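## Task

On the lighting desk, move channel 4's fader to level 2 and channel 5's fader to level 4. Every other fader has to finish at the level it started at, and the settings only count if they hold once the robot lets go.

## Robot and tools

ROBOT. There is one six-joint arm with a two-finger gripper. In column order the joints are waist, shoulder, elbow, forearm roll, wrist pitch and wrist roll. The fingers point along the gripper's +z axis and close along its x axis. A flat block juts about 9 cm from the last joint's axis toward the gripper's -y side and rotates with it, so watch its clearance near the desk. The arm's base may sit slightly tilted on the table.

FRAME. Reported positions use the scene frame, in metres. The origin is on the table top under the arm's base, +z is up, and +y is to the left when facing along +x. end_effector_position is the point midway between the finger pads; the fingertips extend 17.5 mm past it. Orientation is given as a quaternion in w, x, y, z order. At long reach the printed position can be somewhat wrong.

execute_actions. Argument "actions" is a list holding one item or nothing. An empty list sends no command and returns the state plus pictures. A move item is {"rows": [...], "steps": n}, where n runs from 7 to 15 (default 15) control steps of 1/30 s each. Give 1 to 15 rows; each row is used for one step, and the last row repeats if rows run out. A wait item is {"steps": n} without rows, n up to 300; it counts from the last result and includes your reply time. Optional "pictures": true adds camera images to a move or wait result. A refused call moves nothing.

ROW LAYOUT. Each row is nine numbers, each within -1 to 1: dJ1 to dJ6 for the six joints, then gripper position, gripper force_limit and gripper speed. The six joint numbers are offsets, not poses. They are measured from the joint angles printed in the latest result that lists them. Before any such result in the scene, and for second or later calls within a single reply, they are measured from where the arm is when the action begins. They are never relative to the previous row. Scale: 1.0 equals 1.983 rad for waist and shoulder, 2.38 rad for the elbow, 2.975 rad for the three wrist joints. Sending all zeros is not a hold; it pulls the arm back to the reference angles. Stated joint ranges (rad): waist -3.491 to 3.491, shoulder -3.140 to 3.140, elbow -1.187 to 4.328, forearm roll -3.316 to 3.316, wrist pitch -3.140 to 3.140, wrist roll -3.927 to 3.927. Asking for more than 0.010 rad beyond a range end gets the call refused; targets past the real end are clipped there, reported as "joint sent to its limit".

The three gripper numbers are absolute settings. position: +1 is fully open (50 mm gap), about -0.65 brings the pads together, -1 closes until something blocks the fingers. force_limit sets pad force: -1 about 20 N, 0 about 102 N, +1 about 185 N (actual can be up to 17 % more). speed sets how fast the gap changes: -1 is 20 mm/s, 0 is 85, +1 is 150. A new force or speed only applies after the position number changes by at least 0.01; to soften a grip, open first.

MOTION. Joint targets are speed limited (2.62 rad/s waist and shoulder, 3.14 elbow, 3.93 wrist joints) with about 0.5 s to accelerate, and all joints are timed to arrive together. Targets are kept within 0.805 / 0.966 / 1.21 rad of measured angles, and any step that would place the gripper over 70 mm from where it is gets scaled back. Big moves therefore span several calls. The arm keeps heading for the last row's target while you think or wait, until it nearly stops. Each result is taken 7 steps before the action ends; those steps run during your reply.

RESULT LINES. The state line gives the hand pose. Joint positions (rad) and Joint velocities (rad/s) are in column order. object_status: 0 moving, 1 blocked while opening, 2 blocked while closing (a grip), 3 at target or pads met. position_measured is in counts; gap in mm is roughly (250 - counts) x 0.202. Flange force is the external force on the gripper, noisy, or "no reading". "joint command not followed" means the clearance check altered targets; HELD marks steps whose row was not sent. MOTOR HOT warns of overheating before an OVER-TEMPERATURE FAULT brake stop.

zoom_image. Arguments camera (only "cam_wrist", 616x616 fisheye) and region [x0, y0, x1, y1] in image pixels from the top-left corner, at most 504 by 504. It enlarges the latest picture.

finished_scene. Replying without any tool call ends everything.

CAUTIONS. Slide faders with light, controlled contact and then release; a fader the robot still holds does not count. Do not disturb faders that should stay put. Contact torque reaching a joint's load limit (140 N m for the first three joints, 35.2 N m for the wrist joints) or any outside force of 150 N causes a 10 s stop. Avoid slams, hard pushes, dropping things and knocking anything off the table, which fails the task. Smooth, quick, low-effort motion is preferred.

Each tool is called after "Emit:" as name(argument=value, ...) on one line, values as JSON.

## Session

Emit:
execute_actions(actions=[])

Scene clock: 0.00 s of 6000.00 s.
end_effector_position=(+0.4551, -0.0224, +0.2285) position_measured=3 object_status=3 end_effector_quat_wxyz=(-0.399, +0.885, +0.184, +0.152)
Joint positions: [-0.967  0.067 -0.093 -1.239 -2.13  -0.069]
Joint velocities: [-0.     0.     0.002 -0.002  0.     0.   ]
Flange force (N, the push that the arm receives, along the gripper's own x y z axes): no reading
camera_calibration (this result's frames):
cam_wrist: T_world_to_cam=[[0.890236, 0.24031, 0.386951, -0.487027], [0.41047, -0.791518, -0.452784, -0.0946192], [0.19747, 0.561916, -0.803278, 0.258081], [0, 0, 0, 1]] pos_world=[0.421444, -0.102875, 0.352924]

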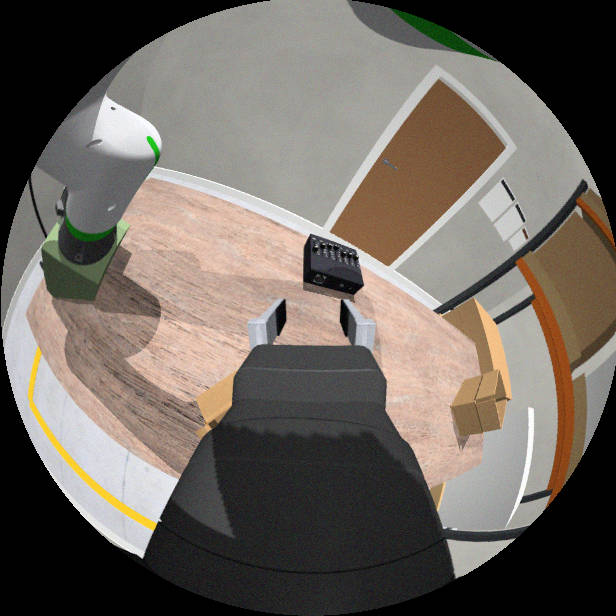

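Emit:
zoom_image(camera="cam_wrist", region=[290, 220, 380, 310])

Region (290, 220, 380, 310) of cam_wrist's 616x616 image, scaled by 5.600, with more detail than that image has.

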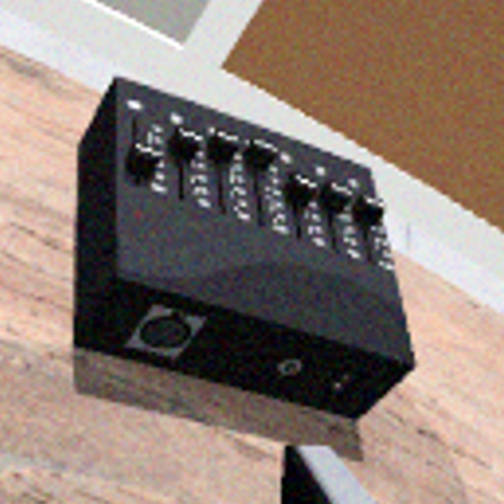

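Emit:
execute_actions(actions=[{"rows": [[0.689,-0.286,-0.024,0.4165,0.178,-0.178,0.1,-1,0]], "steps": 15}])

Emit:
execute_actions(actions=[{"steps": 15}])

Scene clock: 2.87 s of 6000.00 s.
end_effector_position=(+0.4240, -0.0090, +0.2105) position_measured=109 object_status=0 end_effector_quat_wxyz=(-0.361, +0.911, +0.197, +0.017)
Joint positions: [-0.822 -0.034 -0.103 -1.023 -2.036 -0.164]
Joint velocities: [ 1.203 -0.835 -0.084  1.787  0.776 -0.774]
Flange force (N, the push that the arm receives, along the gripper's own x y z axes): [-9.0 13.1 -5.4]
Steps of this call (steps 1 to 78: nothing new was sent; steps 79 to 86: the first 8 steps of this action). Readings (joint positions | what the end effector reports):
79: [-0.967 0.067 -0.093 -1.239 -2.130 -0.069] | position_measured=11 object_status=0
80: [-0.964 0.064 -0.093 -1.233 -2.128 -0.071] | position_measured=25 object_status=0
82: [-0.940 0.048 -0.095 -1.198 -2.112 -0.087] | position_measured=53 object_status=0
86: the state above

Scene clock: 3.37 s of 6000.00 s.
end_effector_position=(+0.4428, -0.0014, +0.2184) position_measured=138 object_status=3 end_effector_quat_wxyz=(-0.053, +0.840, +0.483, -0.242)
Joint positions: [ 0.09  -0.437 -0.144 -0.141 -1.66  -0.539]
Joint velocities: [ 1.486 -0.314 -0.034  0.69   0.291 -0.291]
Flange force (N, the push that the arm receives, along the gripper's own x y z axes): [3.7 -17.0 2.4]
Kept back: nothing.
Steps of this call (steps 1 to 7: the last 7 steps of your previous action; steps 8 to 15: the robot went on to your last target). Readings (joint positions | what the end effector reports):
1: [-0.779 -0.065 -0.106 -0.958 -2.008 -0.192] | position_measured=123 object_status=0
2: [-0.729 -0.098 -0.110 -0.885 -1.976 -0.224] | position_measured=134 object_status=0
4: [-0.612 -0.175 -0.118 -0.718 -1.904 -0.295] | position_measured=138 object_status=0
8: [-0.323 -0.314 -0.131 -0.412 -1.775 -0.425] | position_measured=138 object_status=0
15: the state above

Emit:
execute_actions(actions=[{"rows": [[0.583,-0.0329,-0.1053,0.225,0.172,-0.1492,0.1,-1,0]], "steps": 15}])

Emit:
execute_actions(actions=[{"steps": 25}], pictures=true)

Emit:
zoom_image(camera="cam_wrist", region=[245, 210, 385, 350])

Scene clock: 5.40 s of 6000.00 s.
end_effector_position=(+0.4936, +0.0732, +0.1891) position_measured=138 object_status=3 end_effector_quat_wxyz=(-0.014, +0.757, +0.624, -0.191)
Joint positions: [ 0.544 -0.501 -0.194  0.094 -1.52  -0.667]
Joint velocities: [ 1.191 -0.001 -0.346  0.749  0.642 -0.544]
Flange force (N, the push that the arm receives, along the gripper's own x y z axes): [-9.4 -3.7 -3.0]
Steps of this call (steps 1 to 30: the robot went on to your last target; steps 31 to 53: nothing new was sent; steps 54 to 61: the first 8 steps of this action). Readings (joint positions | what the end effector reports):
54: [0.400 -0.501 -0.150 0.001 -1.600 -0.599] | position_measured=138 object_status=3
55: [0.403 -0.501 -0.151 0.003 -1.598 -0.601] | position_measured=138 object_status=3
57: [0.427 -0.501 -0.158 0.018 -1.585 -0.612] | position_measured=138 object_status=3
61: the state above

Scene clock: 6.23 s of 6000.00 s.
end_effector_position=(+0.5155, +0.3044, +0.1192) position_measured=138 object_status=3 end_effector_quat_wxyz=(+0.000, +0.607, +0.795, -0.001)
Joint positions: [ 1.246 -0.502 -0.394  0.528 -1.149 -0.983]
Joint velocities: [ 0.008 -0.001 -0.002  0.008  0.004 -0.004]
Flange force (N, the push that the arm receives, along the gripper's own x y z axes): [-1.4 -9.1 -1.4]
Kept back: nothing.
Steps of this call (steps 1 to 7: the last 7 steps of your previous action; steps 8 to 25: the robot went on to your last target). Readings (joint positions | what the end effector reports):
1: [0.585 -0.501 -0.205 0.119 -1.498 -0.686] | position_measured=138 object_status=3
2: [0.624 -0.501 -0.217 0.144 -1.478 -0.703] | position_measured=138 object_status=3
4: [0.699 -0.501 -0.238 0.190 -1.438 -0.737] | position_measured=138 object_status=3
8: [0.840 -0.501 -0.278 0.277 -1.363 -0.800] | position_measured=138 object_status=3
25: the state above
camera_calibration (this result's frames):
cam_wrist: T_world_to_cam=[[-0.263924, 0.963375, -0.0474635, -0.150366], [0.926752, 0.266916, 0.264363, -0.584008], [0.267349, 0.0257849, -0.963255, 0.121027], [0, 0, 0, 1]] pos_world=[0.469189, 0.297619, 0.263833]

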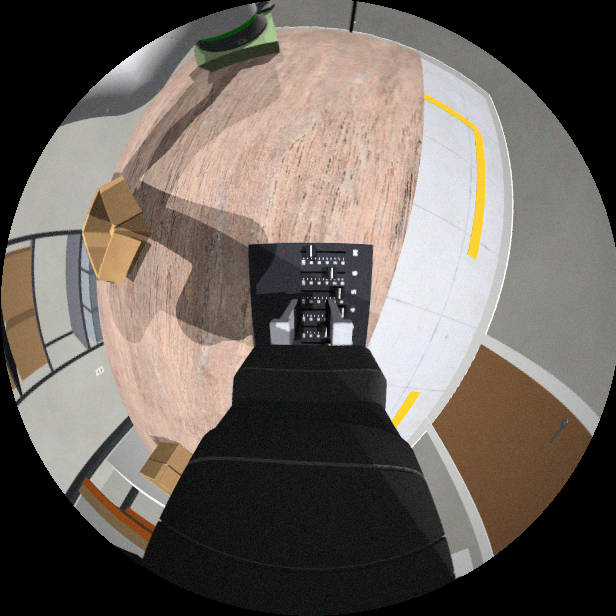

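Region (245, 210, 385, 350) of cam_wrist's 616x616 image, scaled by 3.600, with more detail than that image has.

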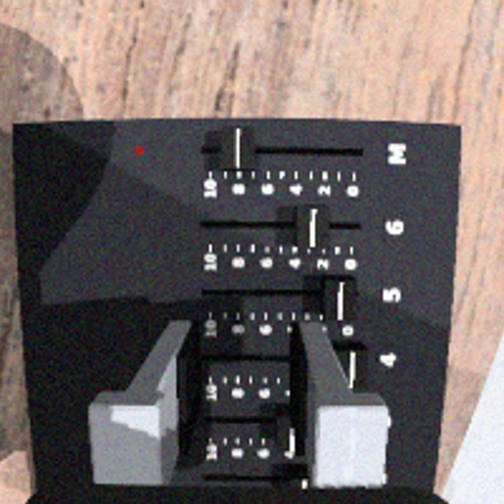

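Emit:
execute_actions(actions=[{"rows": [[-0.0061,0.0432,0.0122,0.0027,0.0185,-0.0069,0.65,-1,0]], "steps": 15}])

Emit:
execute_actions(actions=[{"steps": 8}], pictures=true)

Emit:
zoom_image(camera="cam_wrist", region=[255, 230, 375, 350])

Scene clock: 7.67 s of 6000.00 s.
end_effector_position=(+0.5205, +0.3303, +0.0956) position_measured=56 object_status=0 end_effector_quat_wxyz=(+0.000, +0.607, +0.795, -0.001)
Joint positions: [ 1.234 -0.419 -0.366  0.536 -1.095 -1.003]
Joint velocities: [-0.021  0.132  0.047  0.012  0.085 -0.03 ]
Flange force (N, the push that the arm receives, along the gripper's own x y z axes): [15.6 12.2 12.6]
Steps of this call (steps 1 to 30: the robot went on to your last target; steps 31 to 35: nothing new was sent; steps 36 to 43: the first 8 steps of this action). Readings (joint positions | what the end effector reports):
36: [1.246 -0.502 -0.394 0.528 -1.148 -0.983] | position_measured=130 object_status=0
37: [1.246 -0.498 -0.394 0.529 -1.146 -0.984] | position_measured=116 object_status=0
39: [1.243 -0.475 -0.385 0.531 -1.131 -0.990] | position_measured=88 object_status=0
43: the state above

Scene clock: 7.93 s of 6000.00 s.
end_effector_position=(+0.5208, +0.3311, +0.0949) position_measured=56 object_status=3 end_effector_quat_wxyz=(+0.000, +0.607, +0.795, -0.001)
Joint positions: [ 1.234 -0.416 -0.365  0.536 -1.094 -1.003]
Joint velocities: [-0.     0.     0.001  0.    -0.    -0.001]
Flange force (N, the push that the arm receives, along the gripper's own x y z axes): [-0.7 -3.0 -1.5]
Kept back: nothing.
Steps of this call (steps 1 to 7: the last 7 steps of your previous action; step 8: the robot went on to your last target). Readings (joint positions | what the end effector reports):
1: [1.234 -0.417 -0.366 0.536 -1.094 -1.003] | position_measured=56 object_status=0
2: [1.234 -0.417 -0.365 0.536 -1.094 -1.003] | position_measured=56 object_status=0
4: [1.234 -0.416 -0.365 0.536 -1.094 -1.003] | position_measured=56 object_status=0
8: the state above
camera_calibration (this result's frames):
cam_wrist: T_world_to_cam=[[-0.26382, 0.963404, -0.0474448, -0.175946], [0.926728, 0.266805, 0.264557, -0.589632], [0.267534, 0.0258269, -0.963202, 0.0953151], [0, 0, 0, 1]] pos_world=[0.47451, 0.324362, 0.239451]

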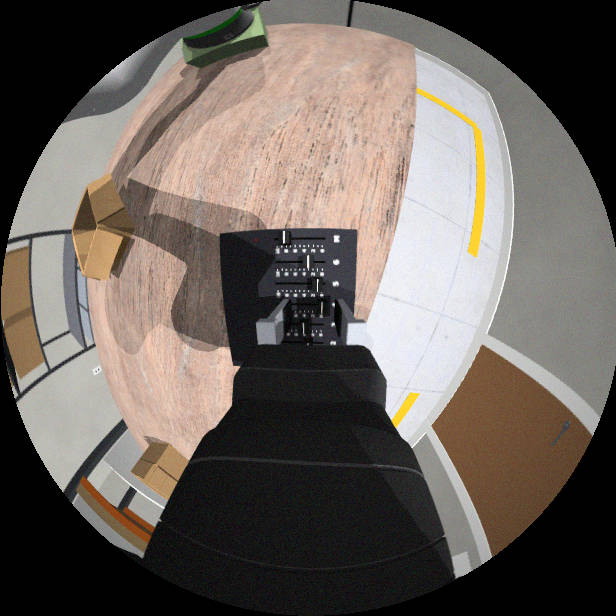

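Region (255, 230, 375, 350) of cam_wrist's 616x616 image, scaled by 4.200, with more detail than that image has.

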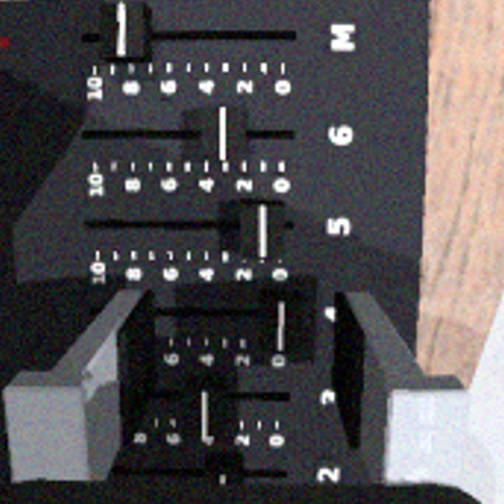

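Emit:
execute_actions(actions=[{"rows": [[-0.0169,0.0132,-0.0073,-0.0017,0.0183,0.0025,0.65,-1,0],[-0.0169,0.0132,-0.0073,-0.0017,0.0183,0.0025,0.65,-1,0],[-0.0169,0.0132,-0.0073,-0.0017,0.0183,0.0025,0.65,-1,0],[-0.0169,0.0132,-0.0073,-0.0017,0.0183,0.0025,0.65,-1,0],[-0.0169,0.0132,-0.0073,-0.0017,0.0183,0.0025,0.65,-1,0],[-0.0169,0.0132,-0.0073,-0.0017,0.0183,0.0025,0.65,-1,0],[-0.0169,0.0132,-0.0073,-0.0017,0.0183,0.0025,0.65,-1,0],[-0.0169,0.0132,-0.0073,-0.0017,0.0183,0.0025,0.65,-1,0],[-0.0169,0.0132,-0.0073,-0.0017,0.0183,0.0025,-1,-1,-0.4]], "steps": 15}])

Emit:
execute_actions(actions=[{"steps": 22}], pictures=true)

Emit:
zoom_image(camera="cam_wrist", region=[255, 230, 375, 350])

Scene clock: 9.13 s of 6000.00 s.
end_effector_position=(+0.5208, +0.3305, +0.0751) position_measured=56 object_status=3 end_effector_quat_wxyz=(+0.000, +0.607, +0.794, -0.001)
Joint positions: [ 1.201 -0.39  -0.382  0.531 -1.04  -0.996]
Joint velocities: [-0.006  0.004 -0.004 -0.     0.011  0.002]
Flange force (N, the push that the arm receives, along the gripper's own x y z axes): [2.1 1.4 -2.0]
Steps of this call (steps 1 to 15: the robot went on to your last target; steps 16 to 28: nothing new was sent; steps 29 to 36: the first 8 steps of this action). Readings (joint positions | what the end effector reports):
29: [1.234 -0.416 -0.365 0.536 -1.093 -1.003] | position_measured=56 object_status=3
30: [1.230 -0.414 -0.366 0.536 -1.088 -1.003] | position_measured=56 object_status=3
32: [1.212 -0.399 -0.376 0.533 -1.059 -0.999] | position_measured=56 object_status=3
36: the state above

Scene clock: 9.87 s of 6000.00 s.
end_effector_position=(+0.5207, +0.3304, +0.0748) position_measured=202 object_status=2 end_effector_quat_wxyz=(+0.000, +0.607, +0.794, -0.001)
Joint positions: [ 1.2   -0.39  -0.383  0.531 -1.039 -0.996]
Joint velocities: [ 0.     0.    -0.     0.001 -0.001 -0.001]
Flange force (N, the push that the arm receives, along the gripper's own x y z axes): [0.0 -4.3 -3.0]
Kept back: nothing.
Steps of this call (steps 1 to 7: the last 7 steps of your previous action; steps 8 to 15: the robot went on to your last target; steps 16 to 22: nothing new was sent). Readings (joint positions | what the end effector reports):
1: [1.200 -0.390 -0.382 0.531 -1.039 -0.996] | position_measured=61 object_status=0
2: [1.200 -0.390 -0.383 0.531 -1.039 -0.996] | position_measured=71 object_status=0
4: [1.200 -0.390 -0.383 0.531 -1.039 -0.996] | position_measured=90 object_status=0
8: [1.200 -0.390 -0.383 0.531 -1.039 -0.996] | position_measured=129 object_status=0
22: the state above
The arm was judged still, so your last target was given up. Only a new action makes it travel on or press farther. Fingers that are still opening or closing keep moving.
camera_calibration (this result's frames):
cam_wrist: T_world_to_cam=[[-0.263446, 0.963515, -0.0472831, -0.176496], [0.92693, 0.266411, 0.264246, -0.583992], [0.267201, 0.0257863, -0.963296, 0.0762542], [0, 0, 0, 1]] pos_world=[0.474447, 0.323672, 0.219427]

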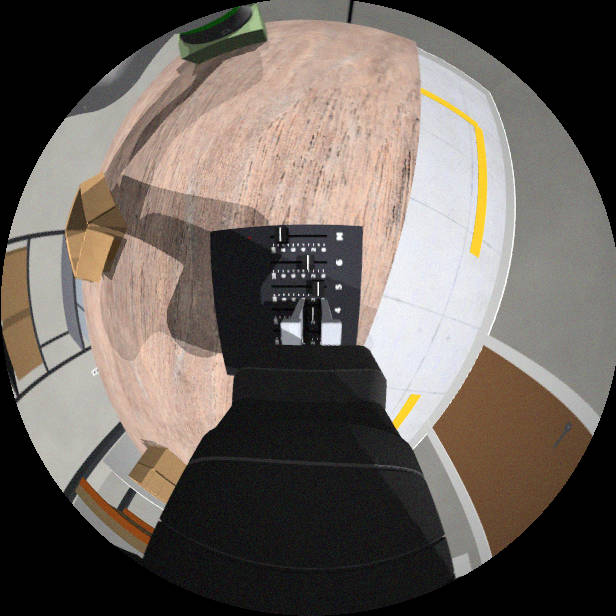

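Region (255, 230, 375, 350) of cam_wrist's 616x616 image, scaled by 4.200, with more detail than that image has.

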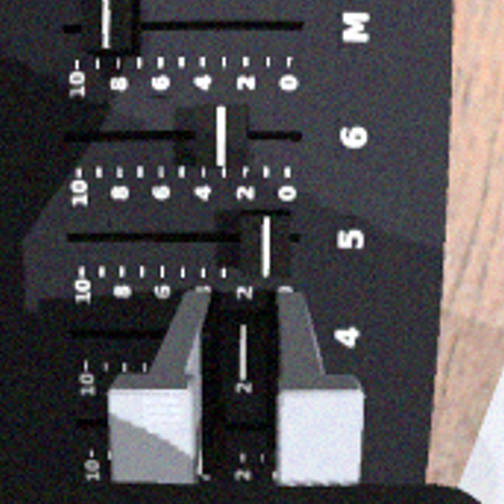

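Emit:
execute_actions(actions=[{"rows": [[0,0,0,0,0,0,0.95,-1,0.5],[0,0,0,0,0,0,0.95,-1,0.5],[0,0,0,0,0,0,0.95,-1,0.5],[0.0169,-0.0132,0.0073,0.0017,-0.0183,-0.0025,0.95,-1,0.5],[0.0169,-0.0132,0.0073,0.0017,-0.0183,-0.0025,0.95,-1,0.5],[0.0169,-0.0132,0.0073,0.0017,-0.0183,-0.0025,0.95,-1,0.5],[0.0169,-0.0132,0.0073,0.0017,-0.0183,-0.0025,0.95,-1,0.5],[0.0169,-0.0132,0.0073,0.0017,-0.0183,-0.0025,0.95,-1,0.5],[0.029,-0.0409,-0.024,0.0074,-0.0168,-0.014,0.95,-1,0.5]], "steps": 15}])

Emit:
execute_actions(actions=[{"steps": 12}], pictures=true)

Emit:
zoom_image(camera="cam_wrist", region=[255, 230, 375, 350])

Scene clock: 10.83 s of 6000.00 s.
end_effector_position=(+0.5211, +0.3312, +0.0916) position_measured=56 object_status=0 end_effector_quat_wxyz=(+0.001, +0.607, +0.795, -0.001)
Joint positions: [ 1.228 -0.412 -0.368  0.536 -1.084 -1.002]
Joint velocities: [ 0.167 -0.136  0.084  0.019 -0.276 -0.039]
Flange force (N, the push that the arm receives, along the gripper's own x y z axes): [-2.3 -3.4 -26.7]
Steps of this call (steps 1 to 21: nothing new was sent; steps 22 to 29: the first 8 steps of this action). Readings (joint positions | what the end effector reports):
22: [1.200 -0.390 -0.383 0.531 -1.039 -0.996] | position_measured=192 object_status=0
23: [1.200 -0.390 -0.383 0.531 -1.039 -0.996] | position_measured=172 object_status=0
25: [1.200 -0.390 -0.383 0.531 -1.039 -0.996] | position_measured=134 object_status=0
29: the state above

Scene clock: 11.23 s of 6000.00 s.
end_effector_position=(+0.5019, +0.3167, +0.0942) position_measured=10 object_status=3 end_effector_quat_wxyz=(+0.000, +0.607, +0.795, -0.001)
Joint positions: [ 1.258 -0.471 -0.44   0.553 -1.089 -1.037]
Joint velocities: [ 0.    -0.001 -0.003 -0.001  0.001 -0.003]
Flange force (N, the push that the arm receives, along the gripper's own x y z axes): [-4.4 -7.1 -1.2]
Kept back: nothing.
Steps of this call (steps 1 to 7: the last 7 steps of your previous action; steps 8 to 12: the robot went on to your last target). Readings (joint positions | what the end effector reports):
1: [1.232 -0.415 -0.366 0.536 -1.090 -1.003] | position_measured=37 object_status=0
2: [1.236 -0.420 -0.369 0.537 -1.091 -1.005] | position_measured=18 object_status=0
4: [1.246 -0.442 -0.395 0.544 -1.091 -1.019] | position_measured=10 object_status=0
8: [1.257 -0.470 -0.439 0.553 -1.089 -1.037] | position_measured=10 object_status=0
12: the state above
camera_calibration (this result's frames):
cam_wrist: T_world_to_cam=[[-0.264137, 0.963323, -0.0473394, -0.166887], [0.926625, 0.26708, 0.264642, -0.568109], [0.267579, 0.0260358, -0.963184, 0.0999992], [0, 0, 0, 1]] pos_world=[0.455585, 0.309892, 0.238763]

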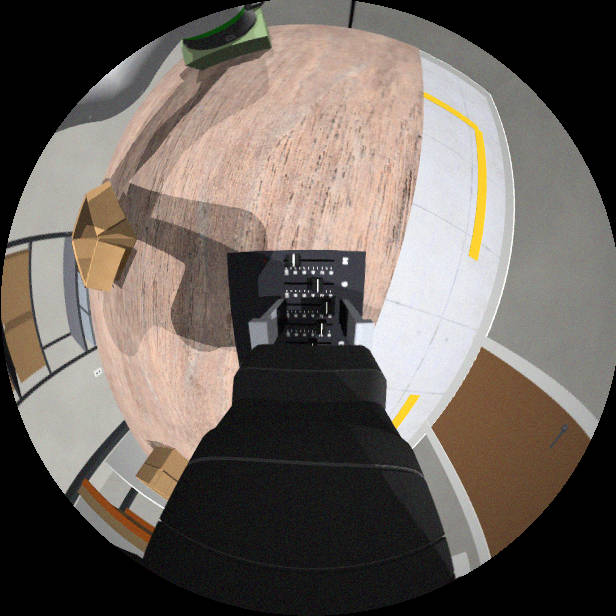

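Region (255, 230, 375, 350) of cam_wrist's 616x616 image, scaled by 4.200, with more detail than that image has.

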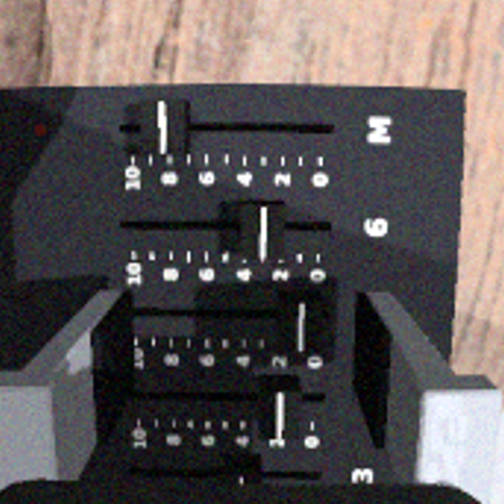

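Emit:
execute_actions(actions=[{"rows": [[-0.0164,0.0128,-0.0071,-0.0016,0.0178,0.0024,0.95,-1,0],[-0.0164,0.0128,-0.0071,-0.0016,0.0178,0.0024,0.95,-1,0],[-0.0164,0.0128,-0.0071,-0.0016,0.0178,0.0024,0.95,-1,0],[-0.0164,0.0128,-0.0071,-0.0016,0.0178,0.0024,0.95,-1,0],[-0.0164,0.0128,-0.0071,-0.0016,0.0178,0.0024,0.95,-1,0],[-0.0164,0.0128,-0.0071,-0.0016,0.0178,0.0024,0.95,-1,0],[-0.0164,0.0128,-0.0071,-0.0016,0.0178,0.0024,0.95,-1,0],[-0.0164,0.0128,-0.0071,-0.0016,0.0178,0.0024,-1,-1,-0.3]], "steps": 15}])

Emit:
execute_actions(actions=[{"steps": 24}], pictures=true)

Emit:
zoom_image(camera="cam_wrist", region=[255, 230, 375, 350])

Scene clock: 12.23 s of 6000.00 s.
end_effector_position=(+0.5012, +0.3165, +0.0759) position_measured=16 object_status=0 end_effector_quat_wxyz=(-0.000, +0.607, +0.795, -0.001)
Joint positions: [ 1.226 -0.446 -0.456  0.549 -1.037 -1.03 ]
Joint velocities: [-0.007  0.004 -0.006 -0.003  0.011  0.003]
Flange force (N, the push that the arm receives, along the gripper's own x y z axes): [-1.9 -3.8 -2.3]
Steps of this call (steps 1 to 22: the robot went on to your last target; steps 23 to 30: the first 8 steps of this action). Readings (joint positions | what the end effector reports):
23: [1.258 -0.471 -0.440 0.553 -1.089 -1.038] | position_measured=10 object_status=3
24: [1.255 -0.469 -0.441 0.553 -1.084 -1.037] | position_measured=10 object_status=3
26: [1.237 -0.455 -0.451 0.550 -1.055 -1.033] | position_measured=10 object_status=3
30: the state above

Scene clock: 13.03 s of 6000.00 s.
end_effector_position=(+0.5011, +0.3164, +0.0756) position_measured=202 object_status=2 end_effector_quat_wxyz=(-0.000, +0.607, +0.795, -0.001)
Joint positions: [ 1.225 -0.446 -0.457  0.548 -1.036 -1.03 ]
Joint velocities: [-0.     0.    -0.001 -0.002 -0.    -0.   ]
Flange force (N, the push that the arm receives, along the gripper's own x y z axes): [-0.9 -4.3 -3.1]
Kept back: nothing.
Steps of this call (steps 1 to 7: the last 7 steps of your previous action; steps 8 to 15: the robot went on to your last target; steps 16 to 24: nothing new was sent). Readings (joint positions | what the end effector reports):
1: [1.225 -0.446 -0.456 0.548 -1.036 -1.030] | position_measured=27 object_status=0
2: [1.225 -0.446 -0.456 0.548 -1.036 -1.030] | position_measured=37 object_status=0
4: [1.225 -0.446 -0.456 0.548 -1.036 -1.030] | position_measured=59 object_status=0
8: [1.225 -0.446 -0.456 0.548 -1.036 -1.030] | position_measured=102 object_status=0
24: the state above
The arm was judged still, so your last target was given up. Only a new action makes it travel on or press farther. Fingers that are still opening or closing keep moving.
camera_calibration (this result's frames):
cam_wrist: T_world_to_cam=[[-0.264278, 0.963312, -0.0467752, -0.16764], [0.926901, 0.267091, 0.263659, -0.562469], [0.266479, 0.0263232, -0.963481, 0.0828156], [0, 0, 0, 1]] pos_world=[0.454981, 0.30954, 0.22025]

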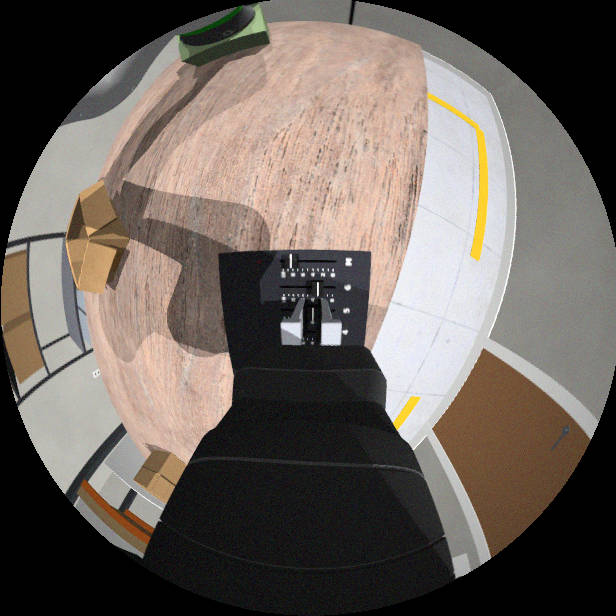

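Region (255, 230, 375, 350) of cam_wrist's 616x616 image, scaled by 4.200, with more detail than that image has.

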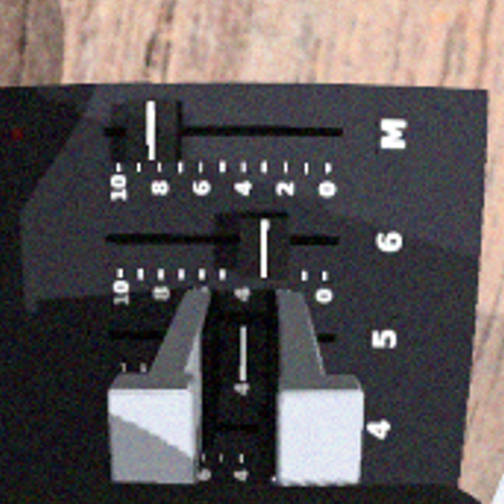

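Emit:
execute_actions(actions=[{"rows": [[0,0,0,0,0,0,0.3,-1,0.5],[0,0,0,0,0,0,0.3,-1,0.5],[0,0,0,0,0,0,0.3,-1,0.5],[0.0205,-0.016,0.0089,0.002,-0.0222,-0.003,0.3,-1,0.5]], "steps": 15}])

Emit:
execute_actions(actions=[{"steps": 8}], pictures=true)

Emit:
zoom_image(camera="cam_wrist", region=[255, 230, 375, 350])

Scene clock: 13.50 s of 6000.00 s.
end_effector_position=(+0.5021, +0.3169, +0.0938) position_measured=107 object_status=0 end_effector_quat_wxyz=(+0.000, +0.607, +0.795, -0.001)
Joint positions: [ 1.257 -0.47  -0.44   0.553 -1.087 -1.037]
Joint velocities: [ 0.229 -0.191  0.123  0.031 -0.385 -0.054]
Flange force (N, the push that the arm receives, along the gripper's own x y z axes): [-4.6 -14.9 -23.3]
Steps of this call (steps 1 to 6: nothing new was sent; steps 7 to 14: the first 8 steps of this action). Readings (joint positions | what the end effector reports):
7: [1.225 -0.446 -0.457 0.548 -1.036 -1.030] | position_measured=192 object_status=0
8: [1.225 -0.446 -0.457 0.548 -1.036 -1.030] | position_measured=172 object_status=0
10: [1.225 -0.446 -0.457 0.548 -1.036 -1.030] | position_measured=134 object_status=0
14: the state above

Scene clock: 13.77 s of 6000.00 s.
end_effector_position=(+0.5021, +0.3167, +0.0988) position_measured=107 object_status=3 end_effector_quat_wxyz=(+0.000, +0.607, +0.795, -0.001)
Joint positions: [ 1.266 -0.477 -0.435  0.554 -1.102 -1.039]
Joint velocities: [ 0.001 -0.001 -0.    -0.    -0.001  0.001]
Flange force (N, the push that the arm receives, along the gripper's own x y z axes): [-0.1 -4.8 -4.5]
Kept back: nothing.
Steps of this call (steps 1 to 7: the last 7 steps of your previous action; step 8: the robot went on to your last target). Readings (joint positions | what the end effector reports):
1: [1.262 -0.475 -0.437 0.554 -1.097 -1.038] | position_measured=107 object_status=0
2: [1.265 -0.477 -0.436 0.554 -1.100 -1.039] | position_measured=107 object_status=0
4: [1.266 -0.477 -0.436 0.554 -1.102 -1.039] | position_measured=107 object_status=3
8: the state above
camera_calibration (this result's frames):
cam_wrist: T_world_to_cam=[[-0.263931, 0.963386, -0.0471963, -0.166742], [0.926621, 0.266836, 0.264898, -0.56945], [0.267793, 0.0261817, -0.963121, 0.104227], [0, 0, 0, 1]] pos_world=[0.455745, 0.309858, 0.24336]

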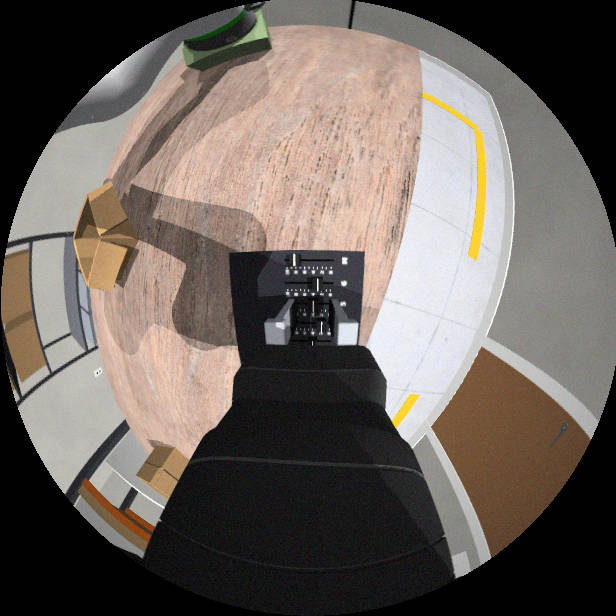

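Region (255, 230, 375, 350) of cam_wrist's 616x616 image, scaled by 4.200, with more detail than that image has.

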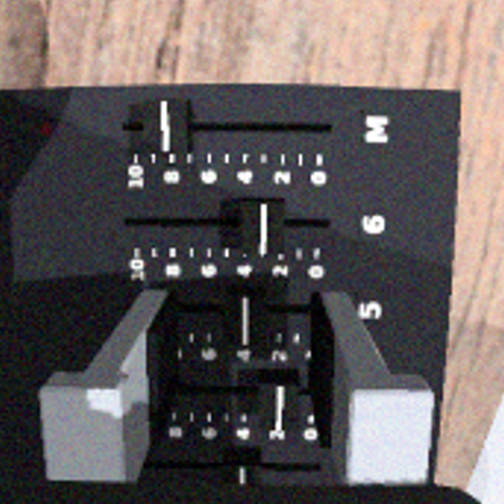

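Emit:
finished_scene(scene=2)

The scene is finished: the task was done.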